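## Task

Every cable passes through the conduit and carries a letter tag on just one of its ends. Take the end of cable F that has no tag and the end of cable H that has no tag, and seat each one fully in the socket labelled with its own letter on the side of the junction box. Any plug sitting in a socket that is not its own cancels one correct plug. Plugs count only if they stay seated without the robot holding them at the end. Finish by releasing and moving the grippers away.

## Robot and tools

Robot: two six-joint arms with parallel grippers, left_arm and right_arm. Joint order per arm: waist, shoulder, elbow, wrist pitch, wrist yaw, wrist roll, then the gripper opening. Root links sit at left_arm (-0.007, +0.294, +0.117) m and right_arm (+0.047, -0.337, +0.117) m, both slightly tilted. Mounting plates and the metal frame behind the arms are fixed obstacles.

Scene frame: origin on the table surface midway between the arms, +z up, +x pointing away from the robot over the table, left_arm on the +y side. The arm names do not refer to image sides. Gripper fingers point along the gripper's +z axis and close along its y axis; the reported end-effector point lies between the finger pads, roughly 1 cm short of the tips. Printed hand positions can be somewhat wrong, especially when reaching far.

Tool execute_actions, argument actions: a list holding zero or one entry. Empty list: no motion, just returns the current state. An entry with rows (1 to 15 rows) and optional steps (1 to 15, default 15): each row is applied for one control step of 1/30 s, and the final row repeats to fill the remaining steps. An entry with only steps (up to 300): a wait, counted from the previous result, including your thinking time. Optional pictures (true/false) controls whether camera images come back. A refused call moves nothing.

Each row is one list of 14 numbers, each in [-1, 1], covering both arms even if one is idle: left waist, shoulder, elbow, wrist pitch, wrist yaw, wrist roll, left opening, then the same seven for right_arm. The six joint entries are offsets in joint space, scaled so that 1.0 equals 1.202 rad for the waist, 1.258 rad shoulder, 1.238 rad elbow, 2.073 rad wrist pitch, 2.022 rad for wrist yaw and for wrist roll. Offsets are measured from the joint angles shown in the most recent result that lists them; before any such result in a scene, and for the second and later calls inside a single reply, they are measured from the pose at the start of that action. Rows do not add up on each other. Sending zeros therefore pulls the arm back to that reference pose rather than freezing it. The opening entry is absolute: +1 fully open (0.094 m between pads), -1 closed.

Joint ranges (rad), same for both arms: waist -2.618 to 3.054, shoulder 0.000 to 3.142, elbow 0.000 to 3.142, wrist pitch -1.571 to 1.571, wrist yaw -1.571 to 1.571, wrist roll -2.094 to 2.094. Real ends may differ by up to 0.036 rad; a request more than 0.036 rad beyond a stated end is refused, and a request past the real end is clipped there, reported by a "joint sent to its limit" line (possibly referring to an earlier action). Absence of that line does not prove there is room.

Speed: each step the commanded angle may lead the measured angle by at most 0.202 (waist), 0.258 (shoulder), 0.238 (elbow), 0.573 (wrist pitch), 0.522 (wrist yaw and roll) rad, and targets implying more than 70 mm of hand travel are scaled back, so large moves take several calls. Arms may sag under zero offsets; to hold a pose, command the offset back to the desired angles in a reply's first call and zeros afterwards, increasing the aim if a joint keeps falling short. Between calls the arms keep heading for the last row until they settle or a step is HELD.

Gripping: grip_measured reports the finger opening on the command scale (each gripper can read off by about 1 mm). To hold a part, keep commanding roughly 0.03 below grip_measured; smaller margins grip more gently. Thin parts under about 2 mm receive less force.

Result lines: the state line gives each gripper's position (m) and quaternion (wxyz) in the scene frame. Joint positions and Joint velocities give one block per arm: six joints (rad, rad/s) plus pad gap (m, m/s). HELD marks steps where your row was partly or fully not sent. "joint command not followed" means the clearance check altered targets. "too close" warns of proximity (plates and frame count as part of the arm on their side). MOTOR HOT appears from 75 °C; OVER-TEMPERATURE FAULT means an arm was stopped (at 90 °C for 10 s, at 100 °C the arm goes limp and drops). Avoid long heavy holds.

Cameras: cam_head_left and cam_head_right (896x504, fixed pinhole), cam_left_wrist and cam_right_wrist (504x504, fisheye, riding on the hands). Calibrations are approximate. Tool zoom_image takes camera (one of those names) and region [x0, y0, x1, y1] in pixels from the top-left, at most 504 by 504, and returns a sharper crop of that camera's latest image. Use it to read letter tags and find socket labels.

Tool read_manual (section, default "licences") only returns licence texts. Tool finished_scene takes scene (1 or 2), ends and grades that scene irreversibly, and gives the next task. Replying without any tool call ends everything.

Cautions: never knock anything off the table; do not let the arms collide or press each other; avoid drops, slams and forceful shoves. Loose objects may occasionally be nudged by outside disturbances. Identify the tagged end of each cable and plug in the other end. Make sure each plug stays seated on its own, then open the gripper and withdraw before ending the scene.

Each tool is called after "Emit:" as name(argument=value, ...) on one line, values as JSON.

## Session

Emit:
execute_actions(actions=[])

Scene clock: 0.00 s of 6600.00 s.
left_arm: end_effector_position=(-0.0001, +0.6298, +0.3567) grip_measured=+1.000 end_effector_quat_wxyz=(-0.279, +0.957, +0.081, +0.014) | right_arm: end_effector_position=(+0.2419, +0.0545, +0.3712) grip_measured=+1.000 end_effector_quat_wxyz=(+0.354, +0.049, +0.757, +0.546)
Joint positions: left_arm=[ 2.143  1.446  1.448 -1.142  0.536 -1.457  0.094] | right_arm=[1.779 1.454 0.745 0.647 0.678 0.758 0.094]
Joint velocities: left_arm=[-0.002  0.002 -0.022  0.007 -0.037  0.051  0.   ] | right_arm=[ 0.007  0.007 -0.012 -0.051 -0.125  0.022  0.   ]

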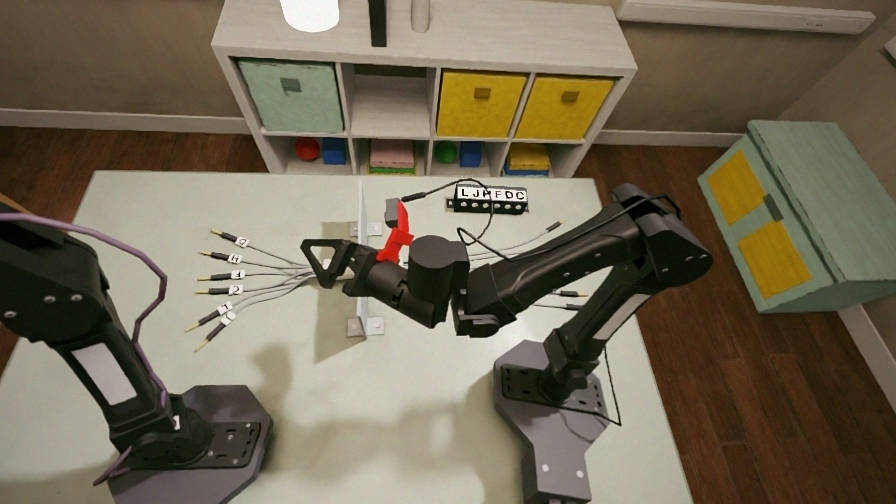

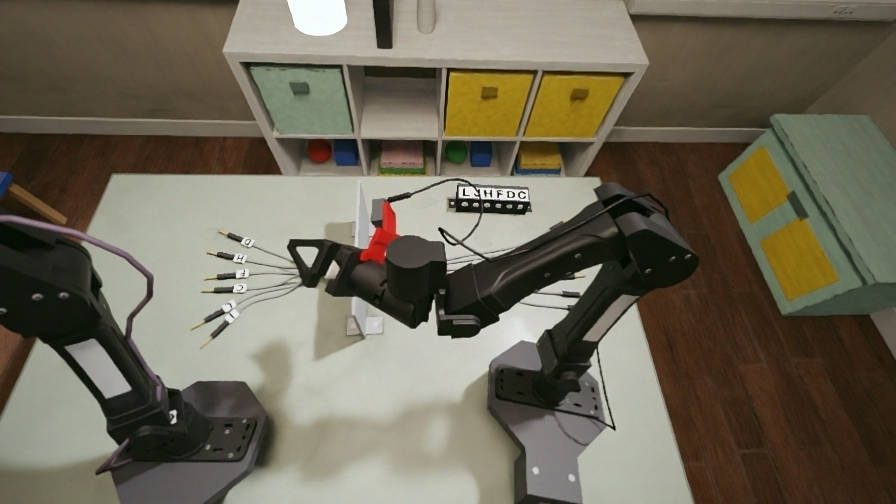

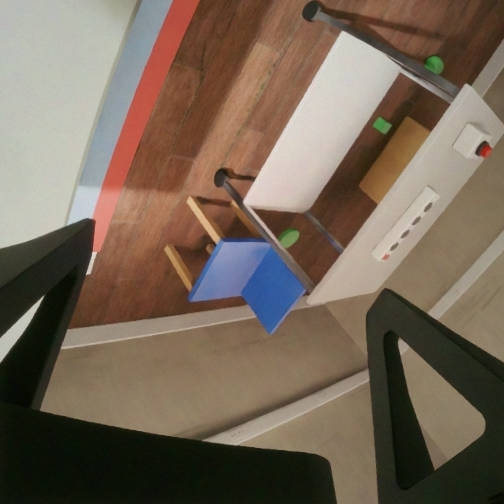

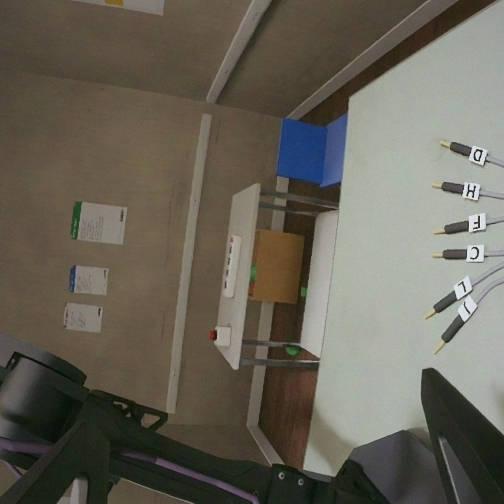

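Emit:
execute_actions(actions=[{"rows":[[0,0,0,0,0,0,1,-1,-0.2,0.3,-0.3,-0.33,-0.37,1]],"steps":15}], pictures=false)

Emit:
execute_actions(actions=[{"rows":[[0,0,0,0,0,0,1,-1,0,0,0,0,0,1]],"steps":15}])

Scene clock: 4.20 s of 6600.00 s.
left_arm: end_effector_position=(-0.0001, +0.6298, +0.3567) grip_measured=+1.000 end_effector_quat_wxyz=(-0.279, +0.957, +0.081, +0.014) | right_arm: end_effector_position=(+0.4980, -0.1186, +0.4152) grip_measured=+1.000 end_effector_quat_wxyz=(+0.552, -0.112, +0.765, +0.314)
Joint positions: left_arm=[ 2.143  1.446  1.448 -1.142  0.536 -1.457  0.094] | right_arm=[0.893 1.207 1.109 0.093 0.057 0.07  0.094]
Joint velocities: left_arm=[-0.012 -0.002  0.007 -0.037  0.051  0.022  0.   ] | right_arm=[-2.049  0.042 -0.017 -0.593 -0.315 -0.359  0.   ]
Steps of this call (steps 1 to 90: nothing new was sent; then 0.70 s passed at rest; steps 91 to 105: all 15 steps of this action). Readings (joint positions):
91: left_arm=[2.143 1.446 1.448 -1.142 0.536 -1.457] | right_arm=[1.761 1.438 0.764 0.582 0.623 0.708]
92: left_arm=[2.143 1.446 1.448 -1.142 0.536 -1.457] | right_arm=[1.725 1.411 0.799 0.470 0.537 0.633]
94: left_arm=[2.143 1.446 1.448 -1.142 0.536 -1.457] | right_arm=[1.627 1.351 0.883 0.335 0.403 0.499]
98: left_arm=[2.143 1.446 1.448 -1.142 0.536 -1.457] | right_arm=[1.403 1.260 1.056 0.194 0.198 0.256]
105: the state above

Scene clock: 4.70 s of 6600.00 s.
left_arm: end_effector_position=(-0.0001, +0.6298, +0.3567) grip_measured=+1.000 end_effector_quat_wxyz=(-0.279, +0.957, +0.081, +0.014) | right_arm: end_effector_position=(+0.5426, -0.5434, +0.3394) grip_measured=+1.000 end_effector_quat_wxyz=(+0.552, +0.197, +0.802, -0.115)
Joint positions: left_arm=[ 2.143  1.446  1.448 -1.142  0.536 -1.457  0.094] | right_arm=[-0.18   1.211  1.109  0.083  0.057  0.067  0.094]
Joint velocities: left_arm=[ 0.012 -0.002  0.012  0.037 -0.095  0.037  0.   ] | right_arm=[-2.005  0.007  0.002 -0.051  0.037  0.007  0.   ]
Steps of this call (steps 1 to 15: all 15 steps of this action). Readings (joint positions):
1: left_arm=[2.143 1.446 1.448 -1.142 0.536 -1.457] | right_arm=[0.821 1.208 1.109 0.084 0.054 0.067]
2: left_arm=[2.143 1.446 1.448 -1.142 0.536 -1.457] | right_arm=[0.749 1.211 1.109 0.083 0.055 0.067]
4: left_arm=[2.143 1.446 1.448 -1.142 0.536 -1.457] | right_arm=[0.605 1.211 1.109 0.083 0.057 0.067]
8: left_arm=[2.143 1.446 1.448 -1.142 0.536 -1.457] | right_arm=[0.318 1.211 1.109 0.083 0.058 0.067]
15: the state above
camera_calibration (this result's frames):
cam_right_wrist: T_world_to_cam=[[-0.489613, -0.823618, -0.286239, -0.0816584], [-0.623914, 0.560249, -0.544841, 0.877452], [0.609106, -0.0881728, -0.788172, -0.0142909], [0, 0, 0, 1]] pos_world=[0.516178, -0.560107, 0.443435]

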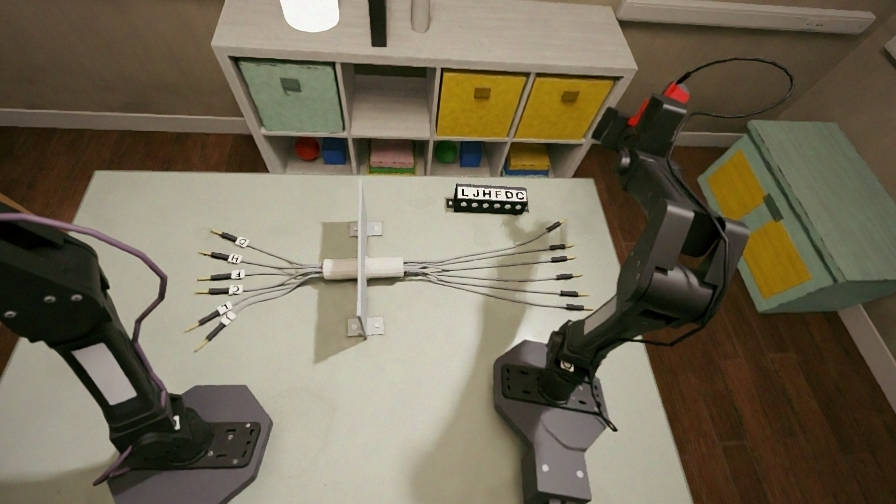

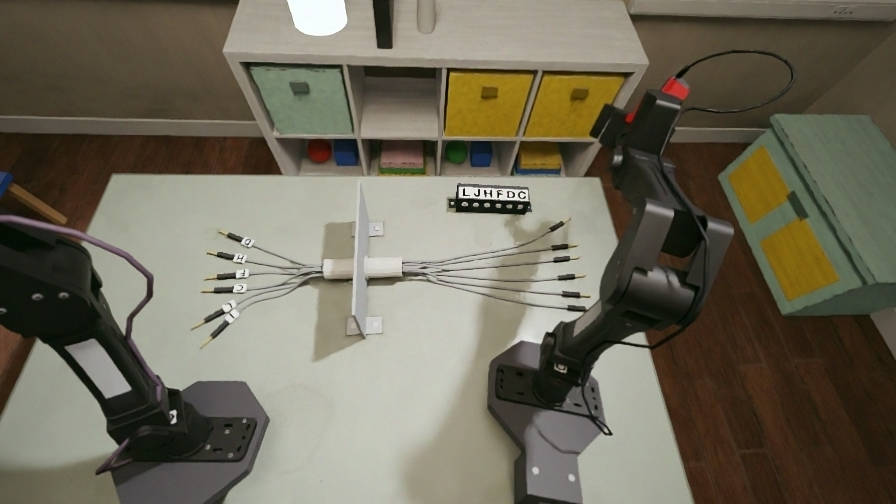

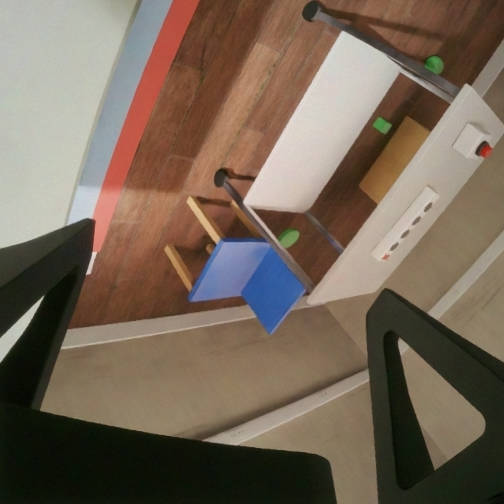

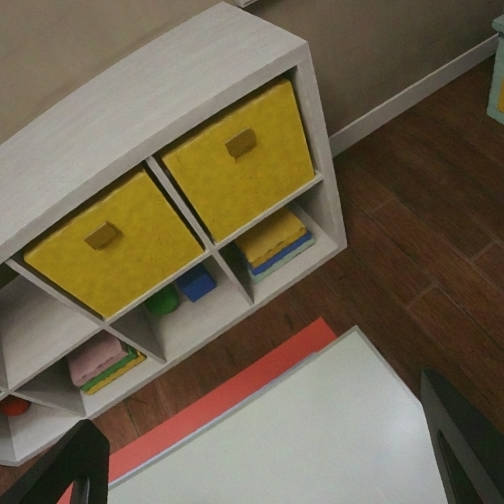

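Emit:
zoom_image(camera="cam_head_left", region=[180,170,420,360])

Emit:
zoom_image(camera="cam_head_left", region=[390,170,630,330])

Region (180, 170, 420, 360) of cam_head_left's 896x504 image, scaled by 2.100, with more detail than that image has; it fills the top 399 rows of this view, and the rest is white.

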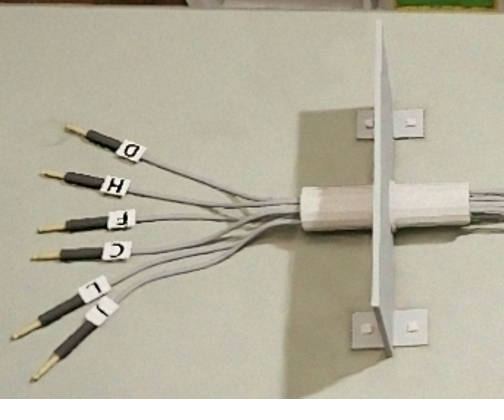

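Region (390, 170, 630, 330) of cam_head_left's 896x504 image, scaled by 2.100, with more detail than that image has.

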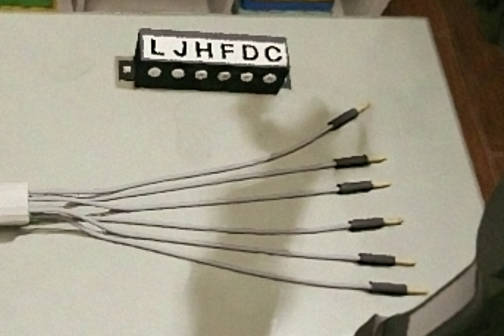

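Emit:
execute_actions(actions=[{"rows":[[-1,0,0,0.153,-0.265,-0.036,-0.36,0,0,0,0,0,0,1]],"steps":15}], pictures=false)

Emit:
execute_actions(actions=[{"rows":[[-0.6,0.13,-0.185,0,0,0,-0.36,0,0,0,0,0,0,1]],"steps":15}])

Scene clock: 10.80 s of 6600.00 s.
left_arm: end_effector_position=(+0.2645, +0.6506, +0.2771) grip_measured=-0.358 end_effector_quat_wxyz=(-0.283, +0.904, -0.314, -0.059) | right_arm: end_effector_position=(+0.5431, -0.5421, +0.3394) grip_measured=+1.000 end_effector_quat_wxyz=(+0.552, +0.196, +0.803, -0.112)
Joint positions: left_arm=[ 1.138  1.452  1.447 -0.827  0.035 -1.521  0.03 ] | right_arm=[-0.178  1.211  1.109  0.083  0.053  0.067  0.094]
Joint velocities: left_arm=[-2.054 -0.002  0.002  0.022 -0.168  0.007 -0.001] | right_arm=[ 0.002  0.012  0.007 -0.007 -0.007  0.007  0.   ]
Steps of this call (steps 1 to 30: the robot went on to your last target; steps 31 to 90: nothing new was sent; then 2.60 s passed at rest; steps 91 to 105: all 15 steps of this action). Readings (joint positions):
91: left_arm=[2.119 1.446 1.447 -1.119 0.464 -1.469] | right_arm=[-0.306 1.211 1.109 0.083 0.071 0.067]
92: left_arm=[2.069 1.446 1.447 -1.069 0.360 -1.480] | right_arm=[-0.276 1.211 1.109 0.083 0.075 0.067]
94: left_arm=[1.936 1.451 1.447 -0.975 0.226 -1.496] | right_arm=[-0.208 1.211 1.109 0.083 0.065 0.067]
98: left_arm=[1.650 1.452 1.447 -0.876 0.098 -1.512] | right_arm=[-0.178 1.211 1.109 0.083 0.053 0.067]
105: the state above

Scene clock: 11.30 s of 6600.00 s.
left_arm: end_effector_position=(+0.3595, +0.4046, +0.0851) grip_measured=-0.358 end_effector_quat_wxyz=(-0.003, +0.794, -0.608, -0.010) | right_arm: end_effector_position=(+0.5431, -0.5421, +0.3394) grip_measured=+1.000 end_effector_quat_wxyz=(+0.552, +0.196, +0.803, -0.112)
Joint positions: left_arm=[ 0.393  1.644  1.217 -0.802  0.061 -1.521  0.03 ] | right_arm=[-0.178  1.211  1.109  0.083  0.053  0.067  0.094]
Joint velocities: left_arm=[-0.589 -0.076 -0.002 -0.051  0.125 -0.007 -0.001] | right_arm=[-0.022 -0.002 -0.012 -0.007 -0.037 -0.037  0.   ]
Steps of this call (steps 1 to 15: all 15 steps of this action). Readings (joint positions):
1: left_arm=[1.075 1.456 1.436 -0.816 0.041 -1.521] | right_arm=[-0.178 1.211 1.109 0.083 0.053 0.067]
2: left_arm=[1.026 1.459 1.417 -0.801 0.049 -1.521] | right_arm=[-0.178 1.211 1.109 0.083 0.053 0.067]
4: left_arm=[0.951 1.486 1.368 -0.795 0.052 -1.521] | right_arm=[-0.178 1.211 1.109 0.083 0.053 0.067]
8: left_arm=[0.780 1.581 1.270 -0.795 0.047 -1.521] | right_arm=[-0.178 1.211 1.109 0.083 0.053 0.067]
15: the state above
camera_calibration (this result's frames):
cam_left_wrist: T_world_to_cam=[[0.834763, 0.550086, 0.0240014, -0.528175], [0.435312, -0.686028, 0.582982, 0.0812243], [0.337156, -0.476204, -0.81213, 0.254908], [0, 0, 0, 1]] pos_world=[0.319599, 0.467652, 0.172344]
cam_right_wrist: T_world_to_cam=[[-0.48531, -0.82553, -0.288053, -0.0830725], [-0.62633, 0.558114, -0.54426, 0.877021], [0.61007, -0.0837186, -0.787913, -0.0127436], [0, 0, 0, 1]] pos_world=[0.516763, -0.559123, 0.443357]

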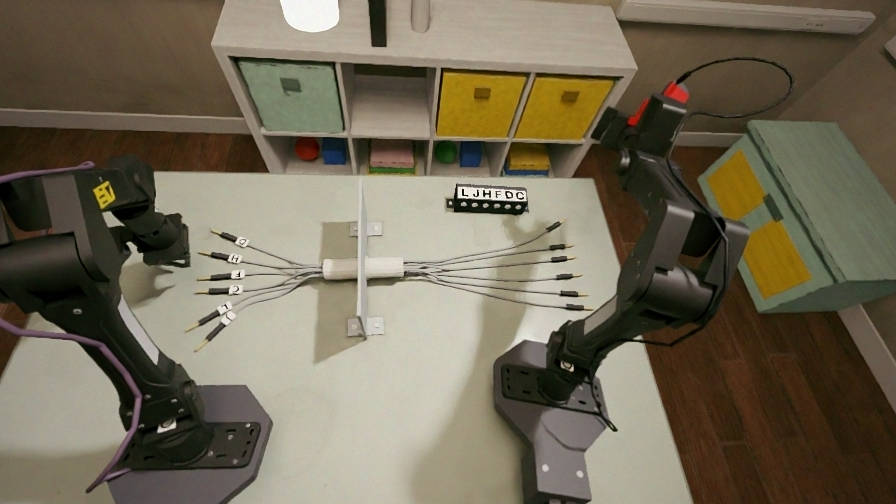

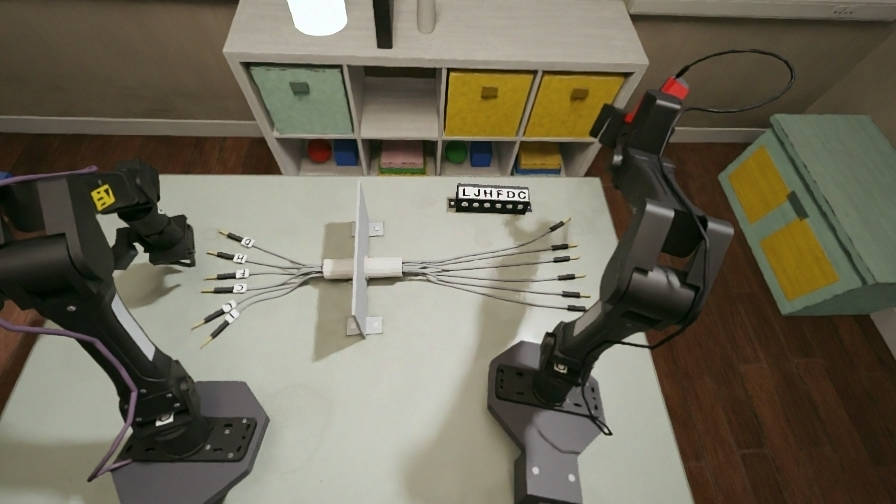

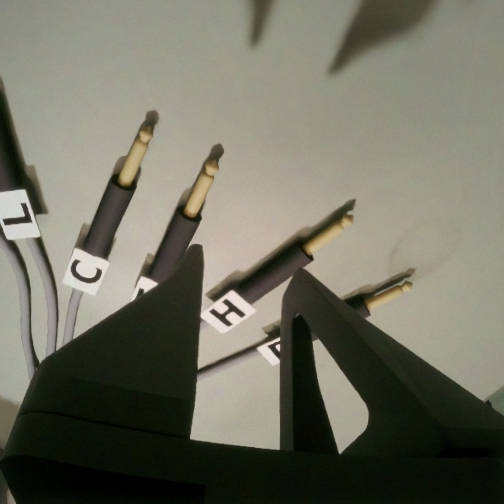

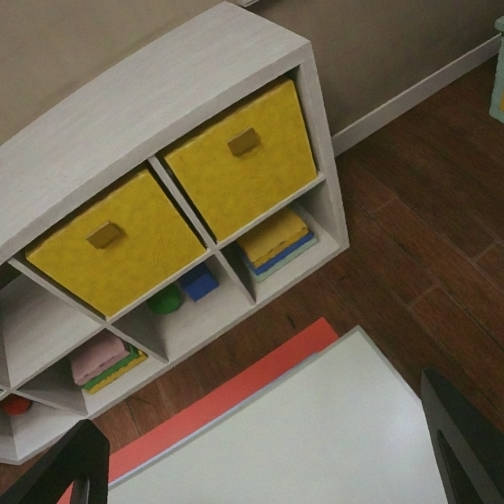

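Emit:
execute_actions(actions=[])

Scene clock: 11.63 s of 6600.00 s.
left_arm: end_effector_position=(+0.3577, +0.4112, +0.0868) grip_measured=-0.358 end_effector_quat_wxyz=(-0.009, +0.798, -0.603, -0.015) | right_arm: end_effector_position=(+0.5431, -0.5421, +0.3394) grip_measured=+1.000 end_effector_quat_wxyz=(+0.552, +0.196, +0.803, -0.112)
Joint positions: left_arm=[ 0.407  1.64   1.217 -0.803  0.052 -1.521  0.03 ] | right_arm=[-0.178  1.211  1.109  0.083  0.053  0.067  0.094]
Joint velocities: left_arm=[-0.002 -0.002 -0.012 -0.022  0.051 -0.007 -0.   ] | right_arm=[-0.002  0.002  0.002 -0.007  0.007 -0.051  0.   ]
Steps of this call (steps 1 to 10: the robot went on to your last target). Readings (joint positions):
1: left_arm=[0.381 1.642 1.217 -0.803 0.065 -1.521] | right_arm=[-0.178 1.211 1.109 0.083 0.053 0.067]
2: left_arm=[0.381 1.641 1.217 -0.803 0.065 -1.521] | right_arm=[-0.178 1.211 1.109 0.083 0.053 0.067]
4: left_arm=[0.394 1.640 1.217 -0.803 0.061 -1.521] | right_arm=[-0.178 1.211 1.109 0.083 0.053 0.067]
8: left_arm=[0.407 1.640 1.217 -0.803 0.053 -1.521] | right_arm=[-0.178 1.211 1.109 0.083 0.053 0.067]
10: the state above
camera_calibration (this result's frames):
cam_left_wrist: T_world_to_cam=[[0.827379, 0.560771, 0.0313066, -0.532711], [0.444875, -0.688367, 0.572919, 0.083955], [0.342827, -0.460094, -0.819014, 0.251954], [0, 0, 0, 1]] pos_world=[0.317028, 0.472443, 0.174932]
cam_right_wrist: T_world_to_cam=[[-0.48531, -0.82553, -0.288053, -0.0830725], [-0.62633, 0.558114, -0.54426, 0.877021], [0.61007, -0.0837186, -0.787913, -0.0127436], [0, 0, 0, 1]] pos_world=[0.516763, -0.559123, 0.443357]

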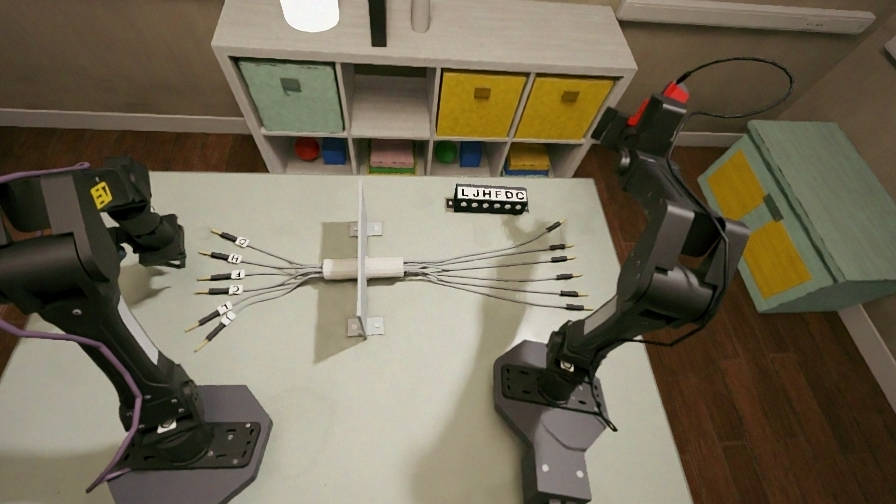

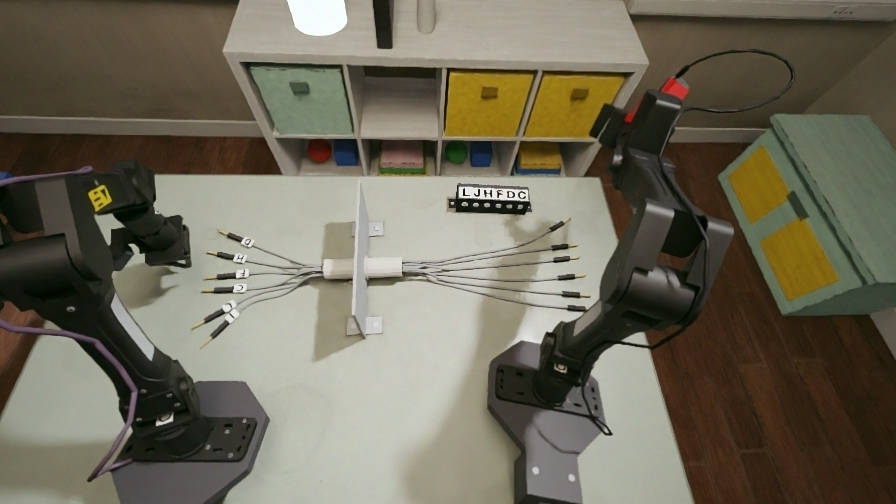

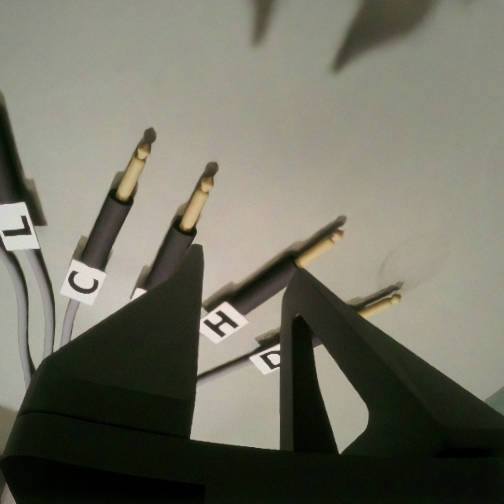

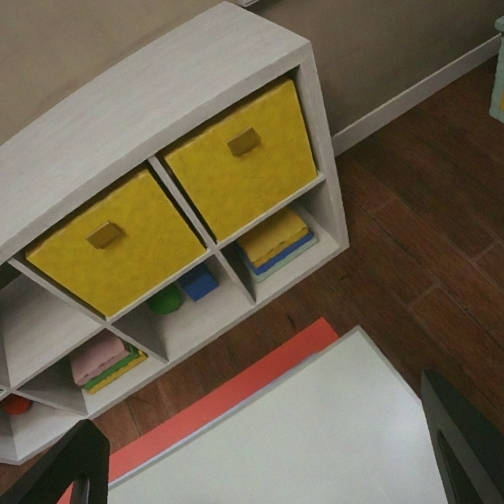

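Emit:
execute_actions(actions=[{"rows":[[-0.156,-0.044,0,-0.01,-0.026,0,-0.36,0,0,0,0,0,0,1]],"steps":15}])

Scene clock: 12.53 s of 6600.00 s.
left_arm: end_effector_position=(+0.3762, +0.3463, +0.0942) grip_measured=-0.358 end_effector_quat_wxyz=(-0.008, +0.738, -0.674, +0.006) | right_arm: end_effector_position=(+0.5431, -0.5421, +0.3394) grip_measured=+1.000 end_effector_quat_wxyz=(+0.552, +0.196, +0.803, -0.112)
Joint positions: left_arm=[ 0.209  1.607  1.217 -0.805  0.018 -1.521  0.03 ] | right_arm=[-0.178  1.211  1.109  0.083  0.053  0.067  0.094]
Joint velocities: left_arm=[ 0.012 -0.017  0.007 -0.051 -0.066 -0.037 -0.002] | right_arm=[-0.002 -0.017  0.017  0.022 -0.066  0.007  0.   ]
Steps of this call (steps 1 to 12: the robot went on to your last target; steps 13 to 27: all 15 steps of this action). Readings (joint positions):
13: left_arm=[0.391 1.638 1.217 -0.803 0.038 -1.521] | right_arm=[-0.178 1.211 1.109 0.083 0.053 0.067]
14: left_arm=[0.358 1.634 1.217 -0.805 0.021 -1.521] | right_arm=[-0.178 1.211 1.109 0.083 0.053 0.067]
16: left_arm=[0.266 1.623 1.217 -0.805 0.018 -1.521] | right_arm=[-0.178 1.211 1.109 0.083 0.053 0.067]
20: left_arm=[0.199 1.608 1.217 -0.805 0.026 -1.521] | right_arm=[-0.178 1.211 1.109 0.083 0.053 0.067]
27: the state above
camera_calibration (this result's frames):
cam_left_wrist: T_world_to_cam=[[0.91622, 0.398309, 0.0434748, -0.490173], [0.293657, -0.741358, 0.603452, 0.0991704], [0.272591, -0.540129, -0.796213, 0.273775], [0, 0, 0, 1]] pos_world=[0.345356, 0.416635, 0.179449]
cam_right_wrist: T_world_to_cam=[[-0.48531, -0.82553, -0.288053, -0.0830725], [-0.62633, 0.558114, -0.54426, 0.877021], [0.61007, -0.0837186, -0.787913, -0.0127436], [0, 0, 0, 1]] pos_world=[0.516763, -0.559123, 0.443357]

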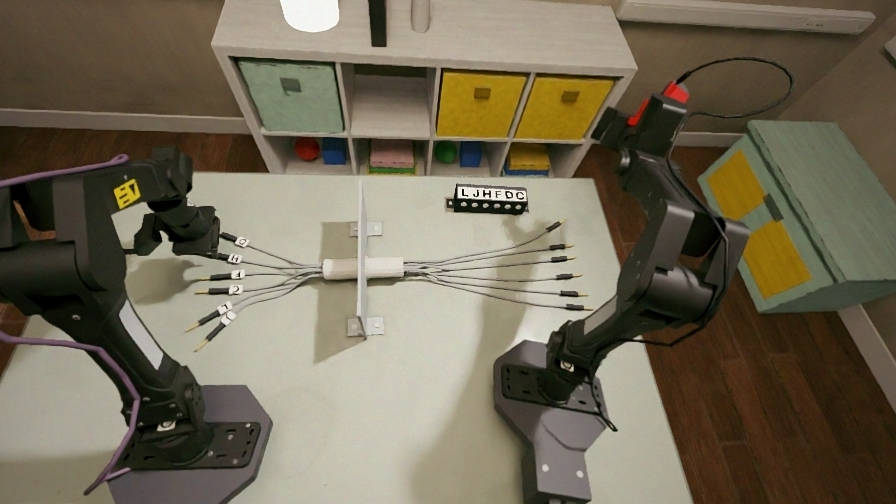

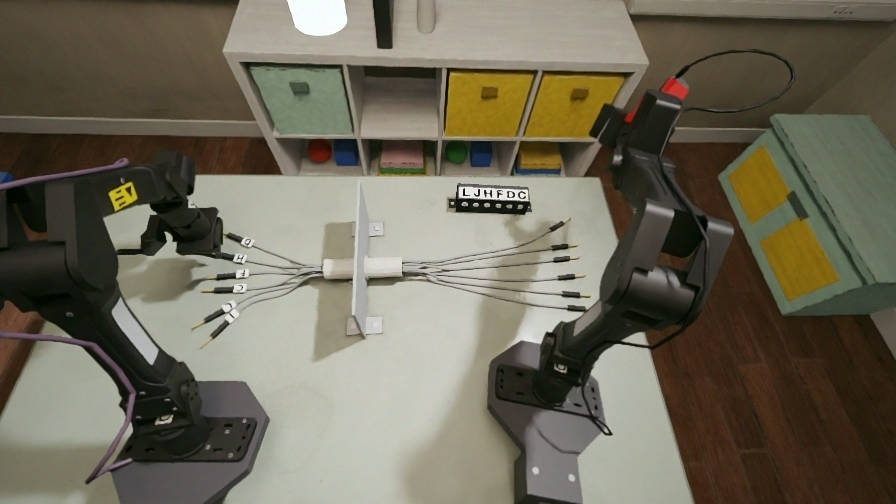

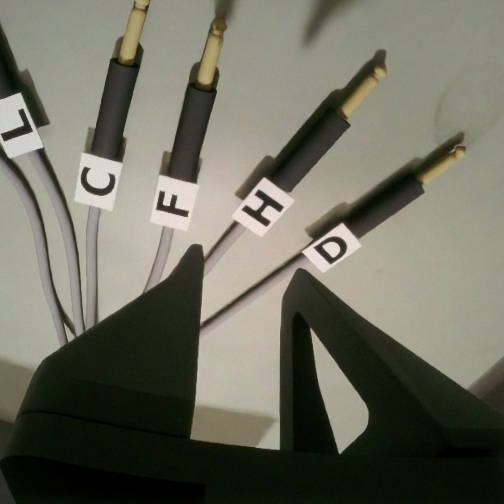

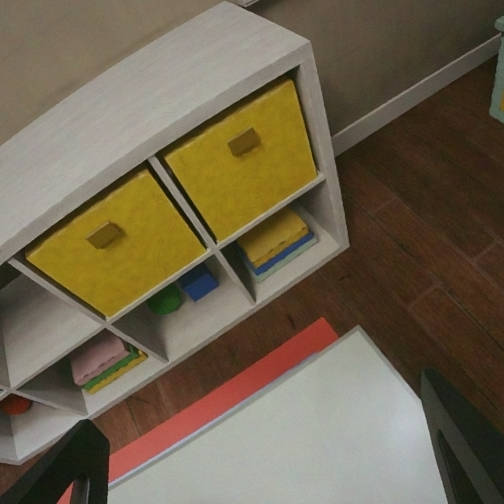

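Emit:
execute_actions(actions=[{"rows":[[0.012,0.09,-0.14,0.148,-0.009,0,-0.36,0,0,0,0,0,0,1]],"steps":15}])

Scene clock: 15.23 s of 6600.00 s.
left_arm: end_effector_position=(+0.3515, +0.3448, +0.0156) grip_measured=-0.358 end_effector_quat_wxyz=(+0.004, +0.739, -0.674, -0.005) | right_arm: end_effector_position=(+0.5431, -0.5421, +0.3394) grip_measured=+1.000 end_effector_quat_wxyz=(+0.552, +0.196, +0.803, -0.112)
Joint positions: left_arm=[ 0.209  1.744  1.037 -0.521  0.015 -1.521  0.03 ] | right_arm=[-0.178  1.211  1.109  0.083  0.053  0.067  0.094]
Joint velocities: left_arm=[ 0.012 -0.007 -0.017  0.051 -0.037 -0.066 -0.001] | right_arm=[-0.012 -0.007  0.002  0.007  0.051 -0.051  0.   ]
Steps of this call (steps 1 to 15: the robot went on to your last target; steps 16 to 66: nothing new was sent; steps 67 to 81: all 15 steps of this action). Readings (joint positions):
67: left_arm=[0.209 1.611 1.194 -0.765 0.016 -1.521] | right_arm=[-0.178 1.211 1.109 0.083 0.053 0.067]
68: left_arm=[0.209 1.617 1.158 -0.695 0.015 -1.521] | right_arm=[-0.178 1.211 1.109 0.083 0.053 0.067]
70: left_arm=[0.209 1.668 1.096 -0.614 0.015 -1.521] | right_arm=[-0.178 1.211 1.109 0.083 0.053 0.067]
74: left_arm=[0.209 1.746 1.038 -0.569 0.015 -1.521] | right_arm=[-0.178 1.211 1.109 0.083 0.053 0.067]
81: the state above
camera_calibration (this result's frames):
cam_left_wrist: T_world_to_cam=[[0.9169, 0.398904, 0.0130522, -0.463438], [0.313592, -0.740263, 0.594702, 0.14549], [0.246892, -0.541189, -0.80384, 0.226671], [0, 0, 0, 1]] pos_world=[0.323339, 0.41524, 0.101733]
cam_right_wrist: T_world_to_cam=[[-0.48531, -0.82553, -0.288053, -0.0830725], [-0.62633, 0.558114, -0.54426, 0.877021], [0.61007, -0.0837186, -0.787913, -0.0127436], [0, 0, 0, 1]] pos_world=[0.516763, -0.559123, 0.443357]

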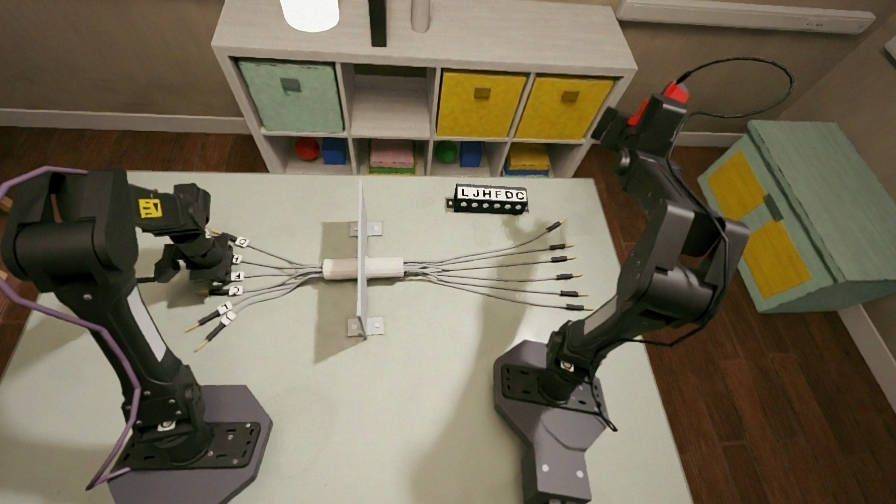

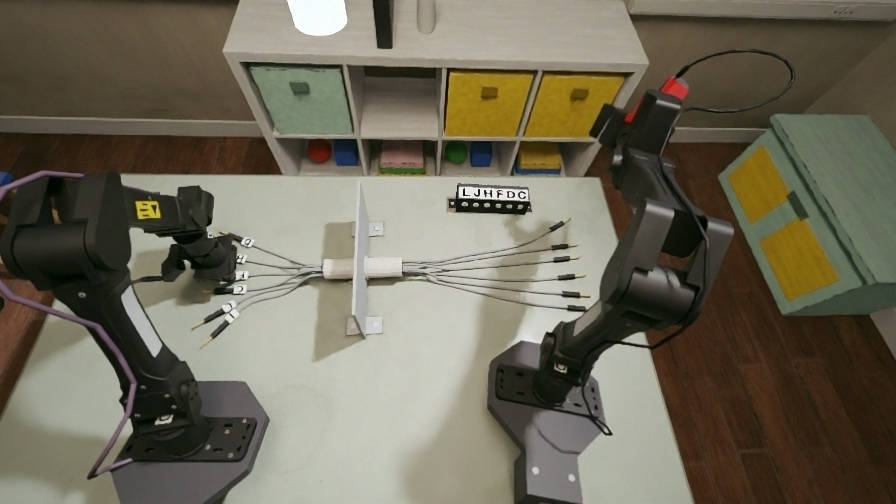

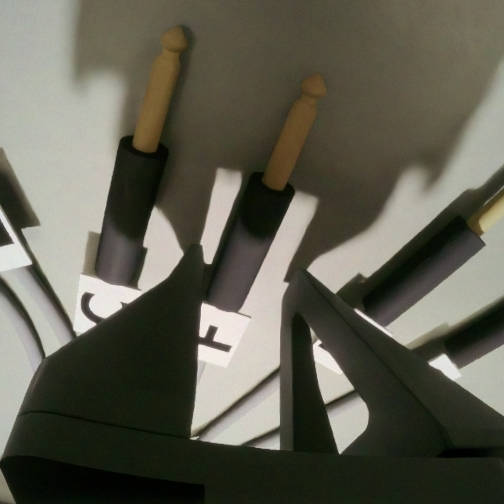

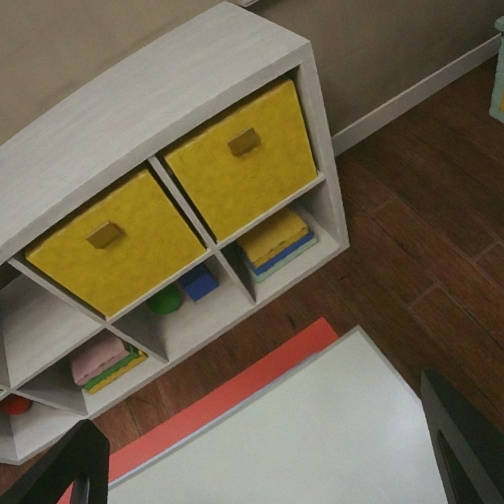

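Emit:
execute_actions(actions=[{"rows":[[0.01,0.012,0,0.01,0,0,-0.36,0,0,0,0,0,0,1],[0.01,0.012,0,0.01,0,0,-0.36,0,0,0,0,0,0,1],[0.01,0.012,0,0.01,0,0,-0.36,0,0,0,0,0,0,1],[0.01,0.012,0,0.01,0,0,-0.36,0,0,0,0,0,0,1],[0.01,0.012,0,0.01,0,0,-0.36,0,0,0,0,0,0,1],[0.01,0.012,0,0.01,0,0,-0.36,0,0,0,0,0,0,1],[0.01,0.012,0,0.01,0,0,-0.85,0,0,0,0,0,0,1]],"steps":15}])

Scene clock: 16.90 s of 6600.00 s.
left_arm: end_effector_position=(+0.3544, +0.3448, +0.0156) grip_measured=-0.767 end_effector_quat_wxyz=(-0.000, +0.739, -0.674, -0.001) | right_arm: end_effector_position=(+0.5431, -0.5421, +0.3394) grip_measured=+1.000 end_effector_quat_wxyz=(+0.552, +0.196, +0.803, -0.112)
Joint positions: left_arm=[ 0.209  1.744  1.037 -0.509  0.017 -1.521  0.011] | right_arm=[-0.178  1.211  1.109  0.083  0.053  0.067  0.094]
Joint velocities: left_arm=[-0.012 -0.012  0.002 -0.037  0.051 -0.022  0.001] | right_arm=[ 0.027 -0.012 -0.002  0.037 -0.022  0.051  0.   ]
Steps of this call (steps 1 to 30: the robot went on to your last target; steps 31 to 35: nothing new was sent; steps 36 to 50: all 15 steps of this action). Readings (joint positions):
36: left_arm=[0.209 1.744 1.037 -0.510 0.015 -1.521] | right_arm=[-0.178 1.211 1.109 0.083 0.053 0.067]
37: left_arm=[0.209 1.744 1.037 -0.510 0.015 -1.521] | right_arm=[-0.178 1.211 1.109 0.083 0.053 0.067]
39: left_arm=[0.209 1.744 1.037 -0.510 0.016 -1.521] | right_arm=[-0.178 1.211 1.109 0.083 0.053 0.067]
43: left_arm=[0.209 1.744 1.037 -0.509 0.016 -1.521] | right_arm=[-0.178 1.211 1.109 0.083 0.053 0.067]
50: the state above
camera_calibration (this result's frames):
cam_left_wrist: T_world_to_cam=[[0.916758, 0.398732, 0.0238371, -0.46622], [0.306265, -0.739962, 0.598881, 0.147007], [0.256432, -0.541728, -0.800483, 0.222676], [0, 0, 0, 1]] pos_world=[0.325287, 0.415306, 0.101323]
cam_right_wrist: T_world_to_cam=[[-0.48531, -0.82553, -0.288053, -0.0830725], [-0.62633, 0.558114, -0.54426, 0.877021], [0.61007, -0.0837186, -0.787913, -0.0127436], [0, 0, 0, 1]] pos_world=[0.516763, -0.559123, 0.443357]

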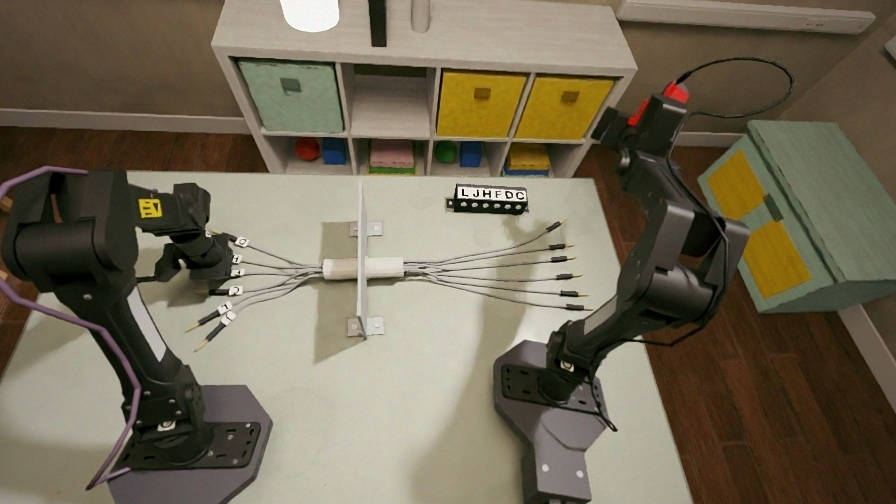

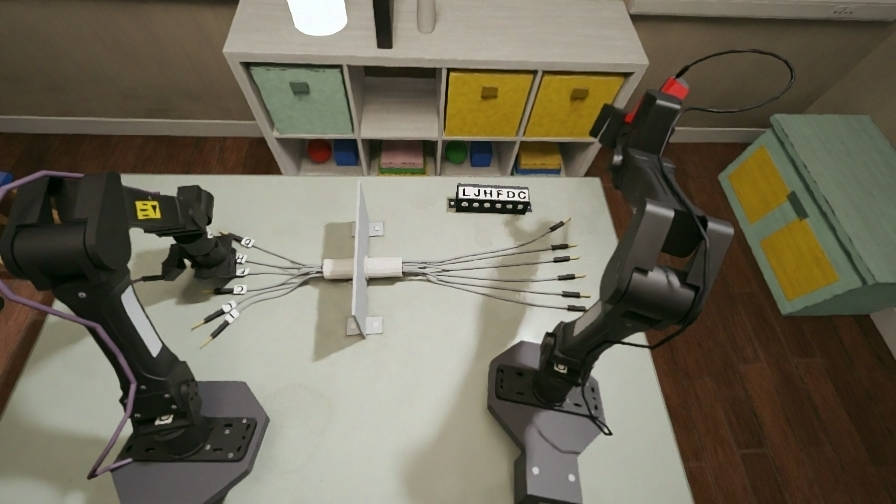

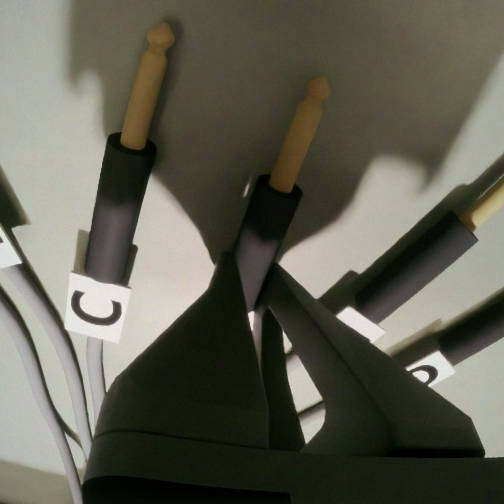

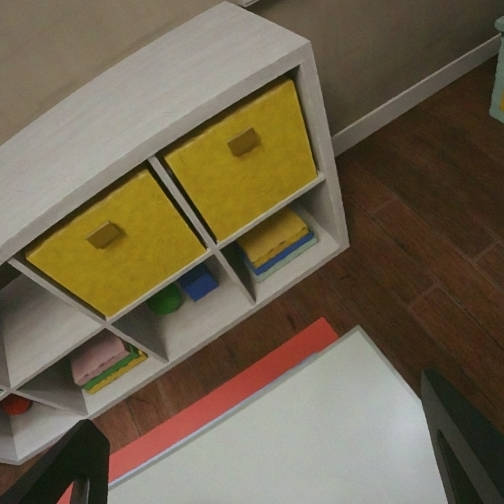

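Emit:
execute_actions(actions=[{"rows":[[0,-0.03,0,0,0,0,-0.81,0,0,0,0,0,0,1],[0.02,-0.03,0,0,0,0,-0.81,0,0,0,0,0,0,1],[0.04,-0.03,0,0,0,0,-0.81,0,0,0,0,0,0,1],[0.06,-0.03,0,0,0,0,-0.81,0,0,0,0,0,0,1],[0.08,-0.03,0,0,0,0,-0.81,0,0,0,0,0,0,1],[0.1,-0.03,0,0,0,0,-0.81,0,0,0,0,0,0,1],[0.12,-0.03,0,0,0,0,-0.81,0,0,0,0,0,0,1]],"steps":15}])

Scene clock: 18.27 s of 6600.00 s.
left_arm: end_effector_position=(+0.3462, +0.3973, +0.0215) grip_measured=-0.767 end_effector_quat_wxyz=(-0.019, +0.783, -0.622, -0.011) | right_arm: end_effector_position=(+0.5431, -0.5421, +0.3394) grip_measured=+1.000 end_effector_quat_wxyz=(+0.552, +0.196, +0.803, -0.112)
Joint positions: left_arm=[ 0.356  1.731  1.037 -0.509  0.029 -1.521  0.011] | right_arm=[-0.178  1.211  1.109  0.083  0.053  0.067  0.094]
Joint velocities: left_arm=[ 0.012 -0.007 -0.012 -0.037  0.022 -0.022  0.   ] | right_arm=[-0.017 -0.002  0.007  0.022  0.007 -0.007  0.   ]
Steps of this call (steps 1 to 15: the robot went on to your last target; steps 16 to 26: nothing new was sent; steps 27 to 41: all 15 steps of this action). Readings (joint positions):
27: left_arm=[0.209 1.743 1.037 -0.509 0.017 -1.521] | right_arm=[-0.178 1.211 1.109 0.083 0.053 0.067]
28: left_arm=[0.211 1.741 1.037 -0.509 0.018 -1.521] | right_arm=[-0.178 1.211 1.109 0.083 0.053 0.067]
30: left_arm=[0.224 1.736 1.037 -0.509 0.025 -1.521] | right_arm=[-0.178 1.211 1.109 0.083 0.053 0.067]
34: left_arm=[0.308 1.731 1.037 -0.509 0.034 -1.521] | right_arm=[-0.178 1.211 1.109 0.083 0.053 0.067]
41: the state above
camera_calibration (this result's frames):
cam_left_wrist: T_world_to_cam=[[0.853425, 0.518643, 0.0517228, -0.506091], [0.4005, -0.716041, 0.571739, 0.143256], [0.333564, -0.467221, -0.818804, 0.202077], [0, 0, 0, 1]] pos_world=[0.307131, 0.459472, 0.109733]
cam_right_wrist: T_world_to_cam=[[-0.48531, -0.82553, -0.288053, -0.0830725], [-0.62633, 0.558114, -0.54426, 0.877021], [0.61007, -0.0837186, -0.787913, -0.0127436], [0, 0, 0, 1]] pos_world=[0.516763, -0.559123, 0.443357]

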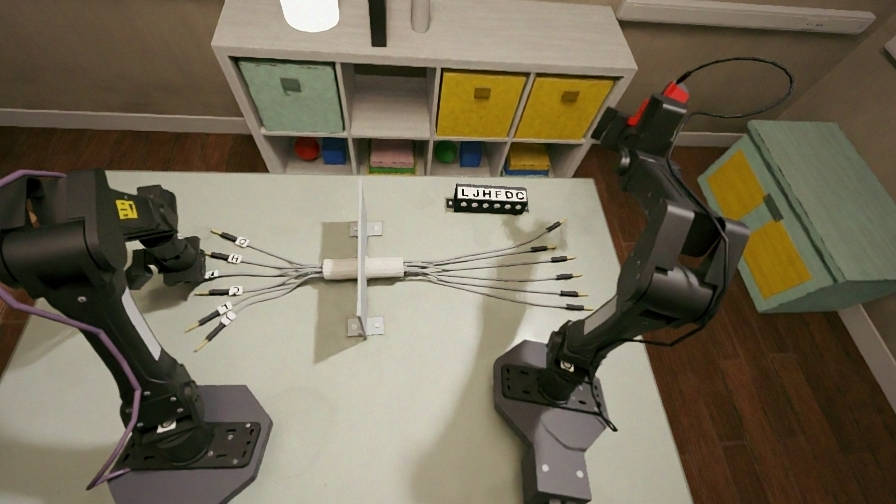

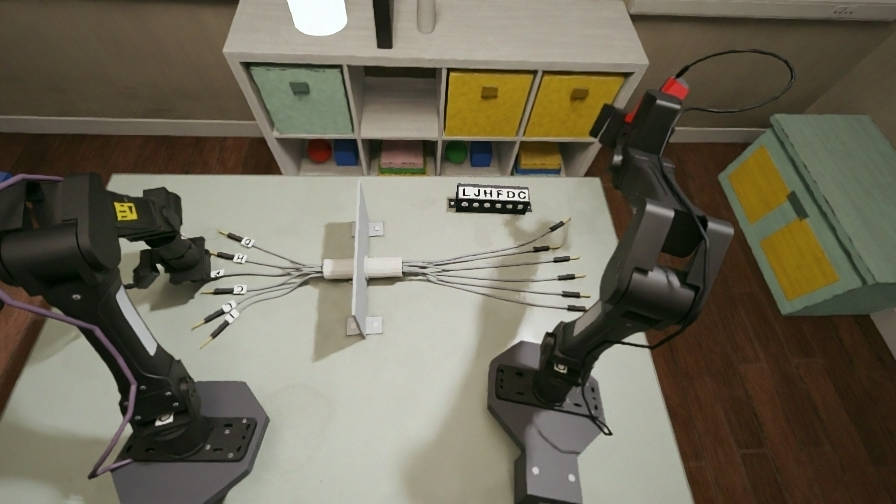

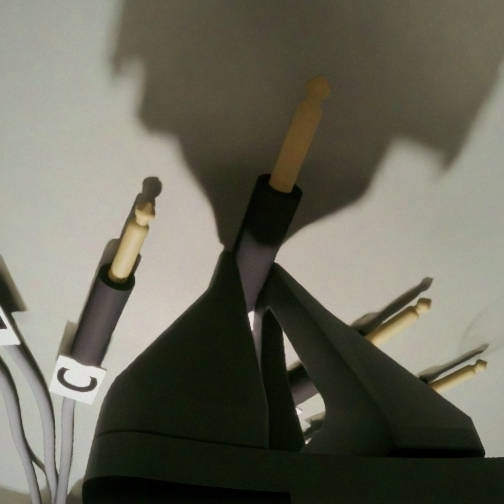

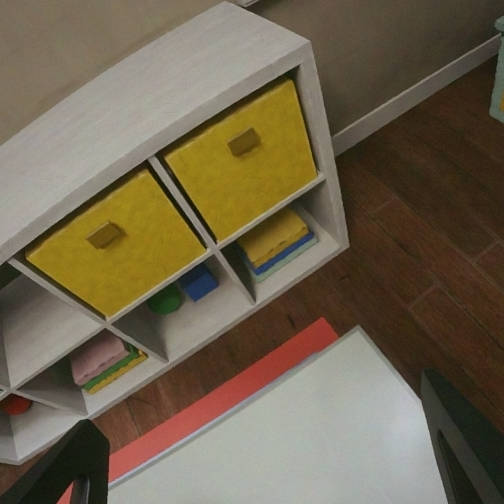

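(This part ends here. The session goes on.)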